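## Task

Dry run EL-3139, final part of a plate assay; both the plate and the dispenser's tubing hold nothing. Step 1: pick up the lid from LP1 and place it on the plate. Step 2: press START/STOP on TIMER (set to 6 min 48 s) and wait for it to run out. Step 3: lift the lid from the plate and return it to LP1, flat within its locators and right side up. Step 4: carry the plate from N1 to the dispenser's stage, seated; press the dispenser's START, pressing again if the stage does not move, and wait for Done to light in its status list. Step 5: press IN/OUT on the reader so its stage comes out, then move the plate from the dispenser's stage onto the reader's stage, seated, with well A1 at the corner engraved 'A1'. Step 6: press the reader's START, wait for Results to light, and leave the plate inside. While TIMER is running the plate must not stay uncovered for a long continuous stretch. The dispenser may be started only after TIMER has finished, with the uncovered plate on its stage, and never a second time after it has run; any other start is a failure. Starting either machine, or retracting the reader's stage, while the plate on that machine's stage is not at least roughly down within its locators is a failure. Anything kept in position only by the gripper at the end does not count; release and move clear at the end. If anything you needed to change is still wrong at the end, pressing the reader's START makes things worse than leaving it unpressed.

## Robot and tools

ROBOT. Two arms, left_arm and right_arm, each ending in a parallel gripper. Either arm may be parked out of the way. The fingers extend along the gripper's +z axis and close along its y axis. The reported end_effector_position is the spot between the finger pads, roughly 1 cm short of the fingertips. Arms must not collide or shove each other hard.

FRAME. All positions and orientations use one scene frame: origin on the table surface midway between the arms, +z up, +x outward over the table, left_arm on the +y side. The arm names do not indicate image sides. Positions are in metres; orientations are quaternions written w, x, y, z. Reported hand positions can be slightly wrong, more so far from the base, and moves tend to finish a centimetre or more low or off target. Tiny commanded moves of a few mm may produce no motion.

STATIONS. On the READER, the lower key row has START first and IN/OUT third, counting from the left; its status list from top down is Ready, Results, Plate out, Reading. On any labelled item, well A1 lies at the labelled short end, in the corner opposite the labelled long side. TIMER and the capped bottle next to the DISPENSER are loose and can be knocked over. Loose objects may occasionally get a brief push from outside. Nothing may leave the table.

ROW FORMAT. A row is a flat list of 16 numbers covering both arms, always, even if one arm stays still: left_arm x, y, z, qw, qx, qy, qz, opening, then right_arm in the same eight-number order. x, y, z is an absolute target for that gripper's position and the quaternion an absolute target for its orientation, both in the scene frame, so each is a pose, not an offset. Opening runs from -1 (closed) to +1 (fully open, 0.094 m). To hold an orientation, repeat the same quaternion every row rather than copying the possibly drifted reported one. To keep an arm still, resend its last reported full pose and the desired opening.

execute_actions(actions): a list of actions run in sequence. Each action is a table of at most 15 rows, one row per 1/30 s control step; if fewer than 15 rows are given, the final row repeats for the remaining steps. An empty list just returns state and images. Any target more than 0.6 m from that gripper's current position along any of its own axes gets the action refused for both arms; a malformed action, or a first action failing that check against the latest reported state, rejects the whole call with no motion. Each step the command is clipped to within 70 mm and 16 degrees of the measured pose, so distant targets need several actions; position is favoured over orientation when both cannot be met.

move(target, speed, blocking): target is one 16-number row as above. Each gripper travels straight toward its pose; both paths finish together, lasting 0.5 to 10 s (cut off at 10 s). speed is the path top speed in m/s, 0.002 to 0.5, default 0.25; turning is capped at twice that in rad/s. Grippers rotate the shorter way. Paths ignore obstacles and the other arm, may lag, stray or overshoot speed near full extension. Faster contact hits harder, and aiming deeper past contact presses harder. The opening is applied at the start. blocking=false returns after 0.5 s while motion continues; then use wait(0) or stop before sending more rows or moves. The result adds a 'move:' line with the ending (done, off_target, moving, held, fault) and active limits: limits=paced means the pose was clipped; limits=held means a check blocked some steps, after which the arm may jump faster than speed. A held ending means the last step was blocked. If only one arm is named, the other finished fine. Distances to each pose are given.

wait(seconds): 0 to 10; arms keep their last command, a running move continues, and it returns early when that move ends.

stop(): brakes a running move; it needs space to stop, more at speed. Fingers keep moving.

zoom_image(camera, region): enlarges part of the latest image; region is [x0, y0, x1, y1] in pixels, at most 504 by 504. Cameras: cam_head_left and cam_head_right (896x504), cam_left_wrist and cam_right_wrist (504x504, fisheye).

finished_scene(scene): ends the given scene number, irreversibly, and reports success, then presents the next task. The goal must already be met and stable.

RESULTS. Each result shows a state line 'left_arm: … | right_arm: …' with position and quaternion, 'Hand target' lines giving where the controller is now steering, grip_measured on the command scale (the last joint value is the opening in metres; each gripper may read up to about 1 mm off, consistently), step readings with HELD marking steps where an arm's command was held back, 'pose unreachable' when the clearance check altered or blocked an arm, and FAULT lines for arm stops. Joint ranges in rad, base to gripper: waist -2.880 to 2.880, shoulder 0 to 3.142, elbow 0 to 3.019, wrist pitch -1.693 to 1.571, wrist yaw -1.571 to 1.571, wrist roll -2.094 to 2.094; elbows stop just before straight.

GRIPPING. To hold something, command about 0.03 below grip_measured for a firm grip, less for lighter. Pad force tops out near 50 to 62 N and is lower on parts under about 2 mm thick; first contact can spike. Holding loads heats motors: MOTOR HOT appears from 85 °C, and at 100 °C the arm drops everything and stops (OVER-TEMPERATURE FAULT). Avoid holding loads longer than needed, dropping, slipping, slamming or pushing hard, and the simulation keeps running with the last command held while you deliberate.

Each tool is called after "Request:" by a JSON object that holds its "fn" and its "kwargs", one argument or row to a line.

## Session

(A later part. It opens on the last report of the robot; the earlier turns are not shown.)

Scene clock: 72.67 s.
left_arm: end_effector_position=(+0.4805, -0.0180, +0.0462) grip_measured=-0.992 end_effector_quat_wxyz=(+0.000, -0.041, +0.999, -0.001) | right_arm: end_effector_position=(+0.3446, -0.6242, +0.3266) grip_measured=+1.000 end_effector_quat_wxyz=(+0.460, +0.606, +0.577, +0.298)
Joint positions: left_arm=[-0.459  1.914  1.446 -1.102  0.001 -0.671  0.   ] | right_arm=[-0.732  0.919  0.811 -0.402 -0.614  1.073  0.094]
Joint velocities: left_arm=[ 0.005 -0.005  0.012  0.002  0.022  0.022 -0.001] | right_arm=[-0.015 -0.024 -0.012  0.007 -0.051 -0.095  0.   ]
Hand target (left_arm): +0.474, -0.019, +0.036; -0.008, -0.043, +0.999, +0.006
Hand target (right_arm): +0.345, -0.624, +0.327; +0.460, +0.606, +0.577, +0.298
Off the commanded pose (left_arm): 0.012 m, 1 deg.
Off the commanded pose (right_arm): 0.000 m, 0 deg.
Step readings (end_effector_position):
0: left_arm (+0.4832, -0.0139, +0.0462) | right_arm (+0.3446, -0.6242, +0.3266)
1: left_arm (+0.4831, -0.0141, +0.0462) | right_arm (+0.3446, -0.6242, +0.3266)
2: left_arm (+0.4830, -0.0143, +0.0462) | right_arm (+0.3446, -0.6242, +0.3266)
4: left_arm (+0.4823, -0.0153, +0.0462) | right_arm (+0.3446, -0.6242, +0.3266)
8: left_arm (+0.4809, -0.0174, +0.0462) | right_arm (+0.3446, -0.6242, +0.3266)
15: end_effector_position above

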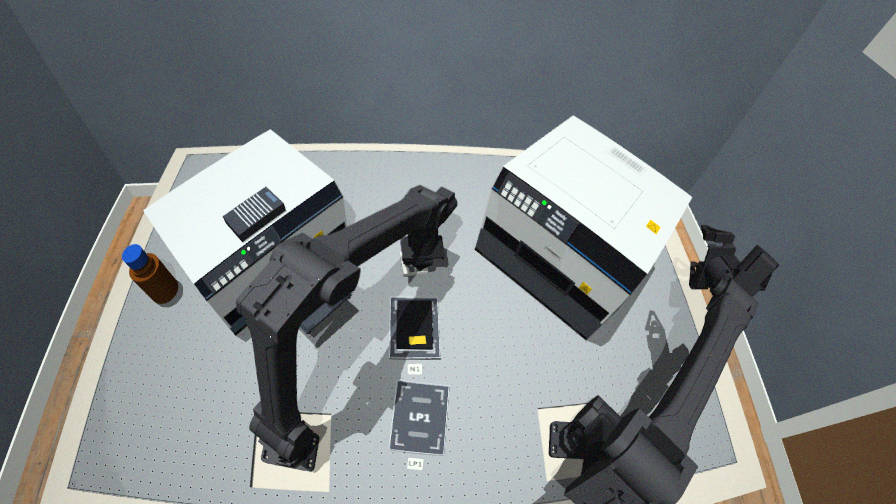

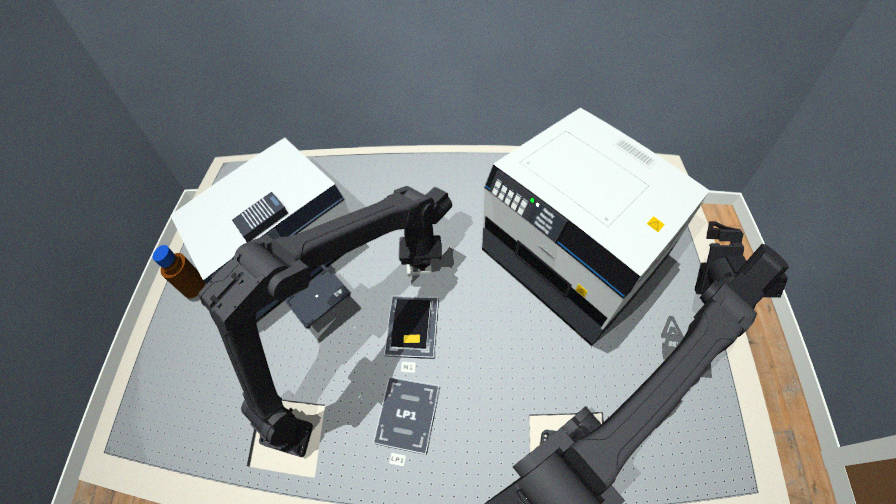

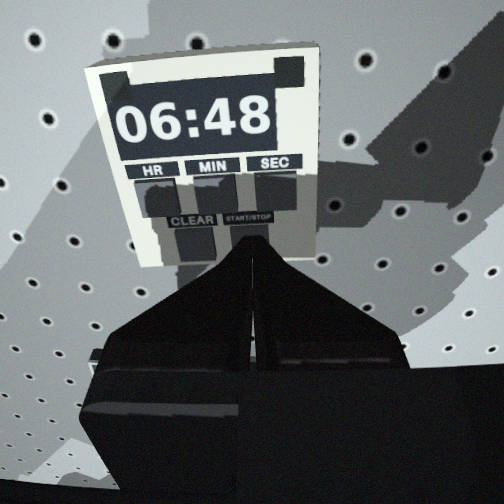

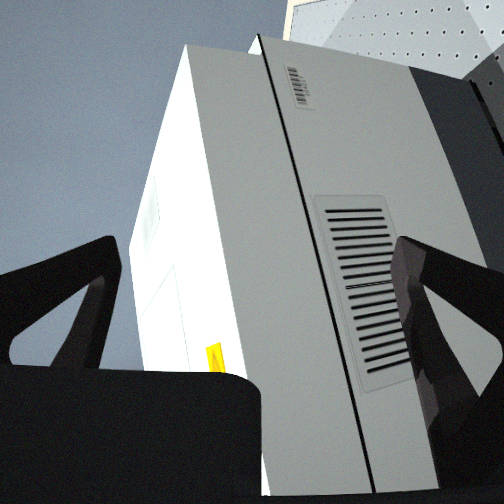

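Request:
{"fn": "execute_actions", "kwargs": {
  "actions": [
    [[0.475,-0.0155,0.018,-0.016,-0.043,1,0.011,-1,0.3446,-0.6242,0.3266,0.460,0.606,0.577,0.298,1]]
  ]
}}

Scene clock: 74.50 s.
left_arm: end_effector_position=(+0.4816, -0.0187, +0.0429) grip_measured=-0.992 end_effector_quat_wxyz=(+0.001, -0.041, +0.999, -0.001) | right_arm: end_effector_position=(+0.3446, -0.6242, +0.3266) grip_measured=+1.000 end_effector_quat_wxyz=(+0.460, +0.606, +0.577, +0.298)
Joint positions: left_arm=[-0.459  1.92   1.446 -1.094  0.001 -0.671  0.   ] | right_arm=[-0.732  0.919  0.811 -0.402 -0.614  1.073  0.094]
Joint velocities: left_arm=[-0.005 -0.005 -0.012 -0.017  0.037 -0.022  0.   ] | right_arm=[ 0.005 -0.005 -0.022 -0.007  0.081 -0.081  0.   ]
Hand target (left_arm): +0.475, -0.015, +0.019; -0.016, -0.043, +0.999, +0.011
Hand target (right_arm): +0.345, -0.624, +0.327; +0.460, +0.606, +0.577, +0.298
Off the commanded pose (left_arm): 0.026 m, 2 deg.
Off the commanded pose (right_arm): 0.000 m, 0 deg.
Step readings (end_effector_position):
0: left_arm (+0.4805, -0.0180, +0.0462) | right_arm (+0.3446, -0.6242, +0.3266)
1: left_arm (+0.4806, -0.0180, +0.0458) | right_arm (+0.3446, -0.6242, +0.3266)
2: left_arm (+0.4810, -0.0183, +0.0454) | right_arm (+0.3446, -0.6242, +0.3266)
4: left_arm (+0.4812, -0.0184, +0.0431) | right_arm (+0.3446, -0.6242, +0.3266)
8: left_arm (+0.4815, -0.0187, +0.0429) | right_arm (+0.3446, -0.6242, +0.3266)
15: end_effector_position above

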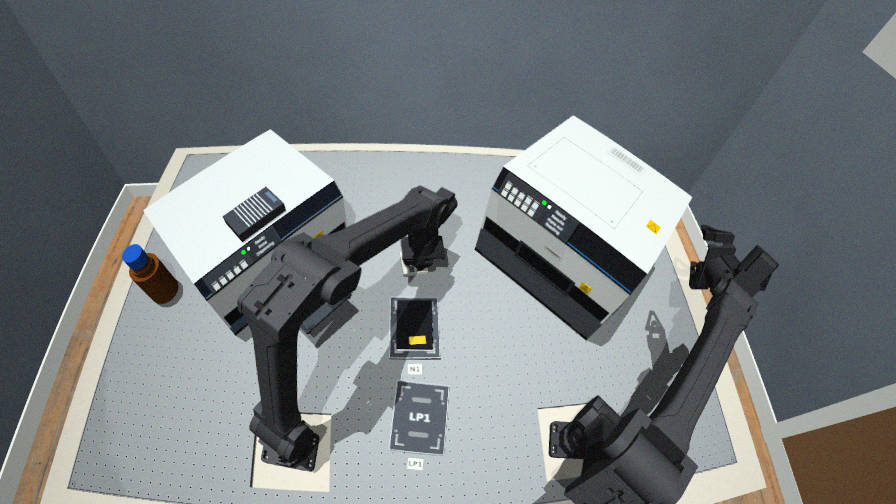

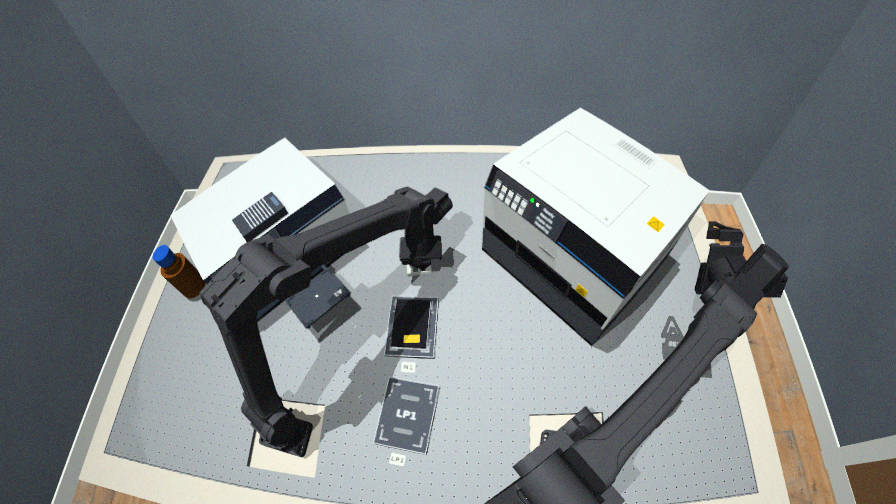

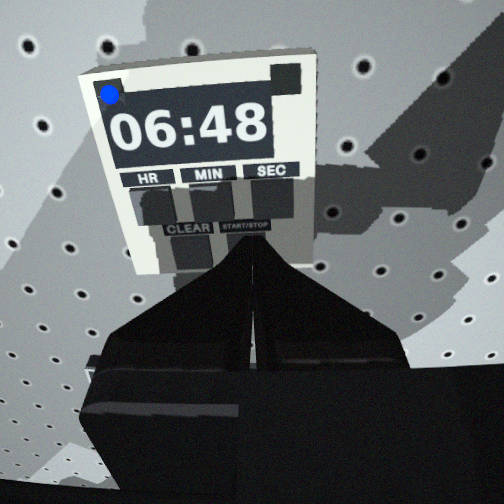

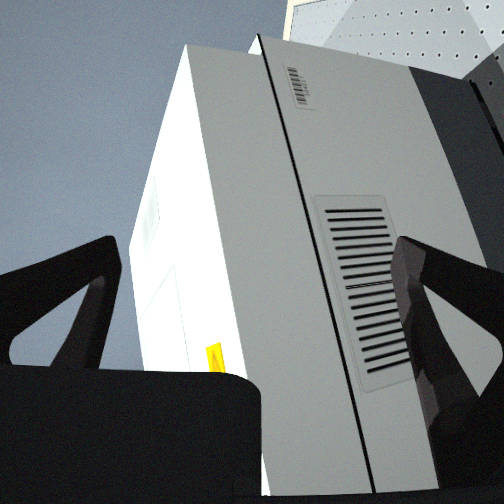

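Request:
{"fn": "execute_actions", "kwargs": {
  "actions": [
    [[0.486,-0.022,0.09,0.025,-0.043,1,-0.018,-1,0.3446,-0.6242,0.3266,0.460,0.606,0.577,0.298,1]]
  ]
}}

Request:
{"fn": "move", "kwargs": {
  "target": [0.2,0.1,0.16,0,0,1,0,1,0.3446,-0.6242,0.3266,0.460,0.606,0.577,0.298,1]
}}

Request:
{"fn": "zoom_image", "kwargs": {
  "camera": "cam_head_left",
  "region": [360,230,480,370]
}}

Scene clock: 77.50 s.
left_arm: end_effector_position=(+0.4805, -0.0180, +0.0875) grip_measured=-0.992 end_effector_quat_wxyz=(+0.024, -0.041, +0.999, -0.018) | right_arm: end_effector_position=(+0.3446, -0.6242, +0.3266) grip_measured=+1.000 end_effector_quat_wxyz=(+0.460, +0.606, +0.577, +0.298)
Joint positions: left_arm=[-0.459  1.836  1.446 -1.122  0.001 -0.671  0.   ] | right_arm=[-0.732  0.919  0.811 -0.402 -0.614  1.073  0.094]
Joint velocities: left_arm=[-0.005 -0.015  0.007 -0.012 -0.037 -0.007 -0.001] | right_arm=[-0.005 -0.005  0.002 -0.002  0.037  0.11   0.   ]
Hand target (left_arm): +0.486, -0.022, +0.090; +0.025, -0.042, +0.999, -0.018
Hand target (right_arm): +0.345, -0.624, +0.327; +0.460, +0.606, +0.577, +0.298
Off the commanded pose (left_arm): 0.007 m, 0 deg.
Off the commanded pose (right_arm): 0.000 m, 0 deg.
Step readings (end_effector_position):
0: left_arm (+0.4816, -0.0187, +0.0429) | right_arm (+0.3446, -0.6242, +0.3266)
1: left_arm (+0.4814, -0.0186, +0.0454) | right_arm (+0.3446, -0.6242, +0.3266)
2: left_arm (+0.4799, -0.0176, +0.0482) | right_arm (+0.3446, -0.6242, +0.3266)
4: left_arm (+0.4792, -0.0171, +0.0577) | right_arm (+0.3446, -0.6242, +0.3266)
8: left_arm (+0.4803, -0.0178, +0.0794) | right_arm (+0.3446, -0.6242, +0.3266)
15: end_effector_position above

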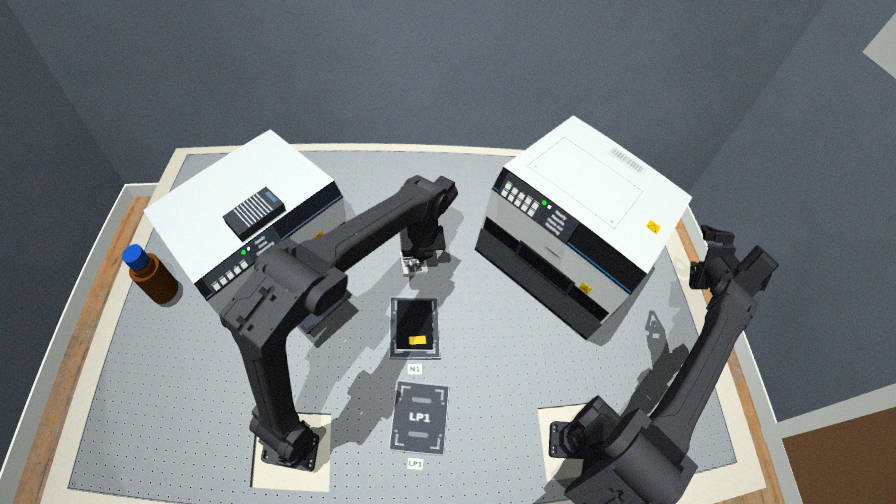

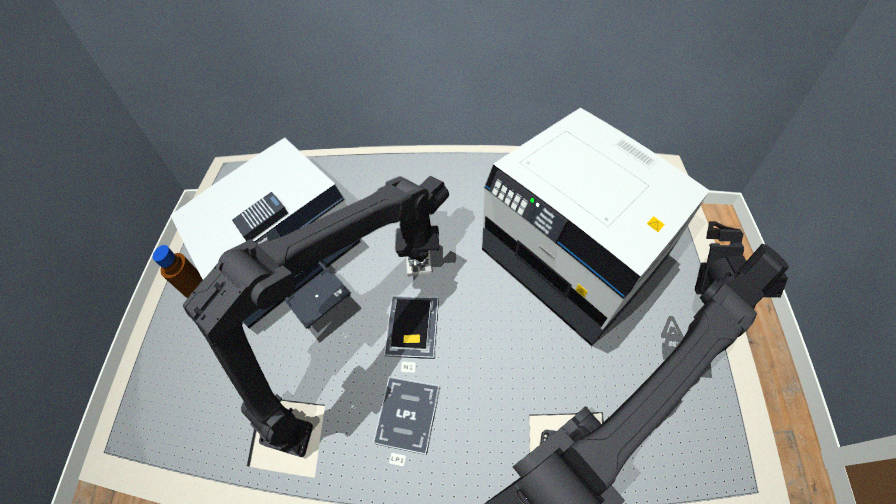

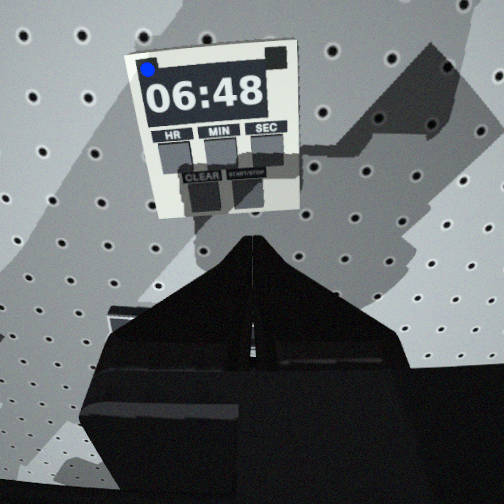

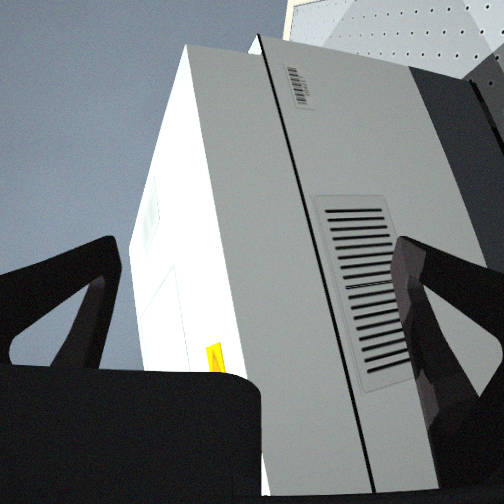

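Scene clock: 79.23 s.
left_arm: end_effector_position=(+0.2054, +0.0986, +0.1683) grip_measured=+1.000 end_effector_quat_wxyz=(+0.011, +0.004, +1.000, -0.011) | right_arm: end_effector_position=(+0.3446, -0.6242, +0.3266) grip_measured=+1.000 end_effector_quat_wxyz=(+0.460, +0.606, +0.577, +0.298)
Joint positions: left_arm=[-0.672  1.03   0.83  -1.339  0.001 -0.793  0.094] | right_arm=[-0.732  0.919  0.811 -0.402 -0.614  1.073  0.094]
Joint velocities: left_arm=[-0.015  0.005  0.002 -0.002  0.037 -0.051  0.   ] | right_arm=[-0.005  0.005  0.012 -0.012 -0.081 -0.066  0.   ]
Hand target (left_arm): +0.200, +0.102, +0.161; -0.001, -0.000, +1.000, +0.001
Hand target (right_arm): +0.345, -0.624, +0.327; +0.460, +0.606, +0.577, +0.298
Off the commanded pose (left_arm): 0.010 m, 2 deg.
Off the commanded pose (right_arm): 0.000 m, 0 deg.
move: done

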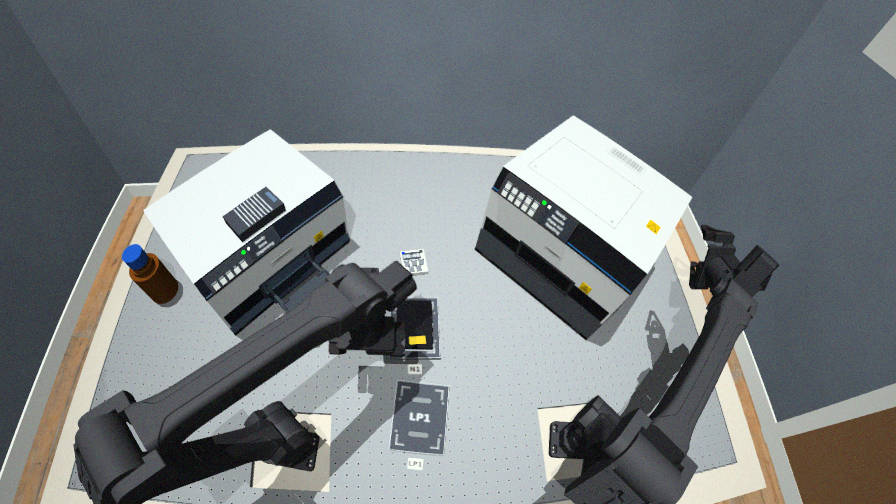

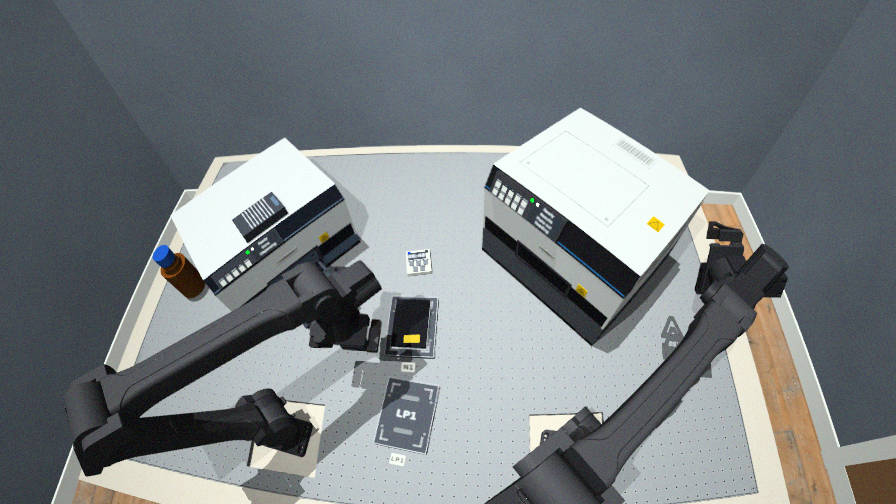

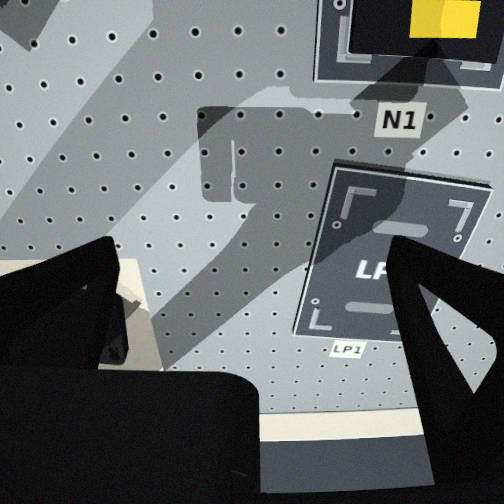

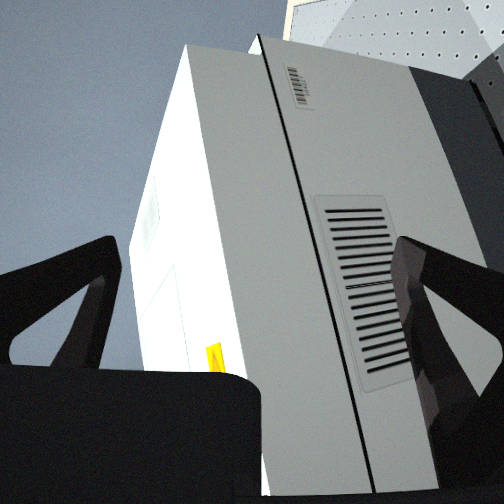

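Region (360, 230, 480, 370) of cam_head_left's 896x504 image, scaled by 3.600, with more detail than that image has; it fills the left 432 columns of this view, and the rest is white.

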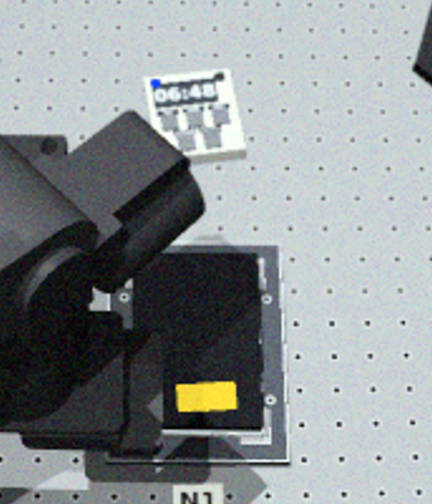

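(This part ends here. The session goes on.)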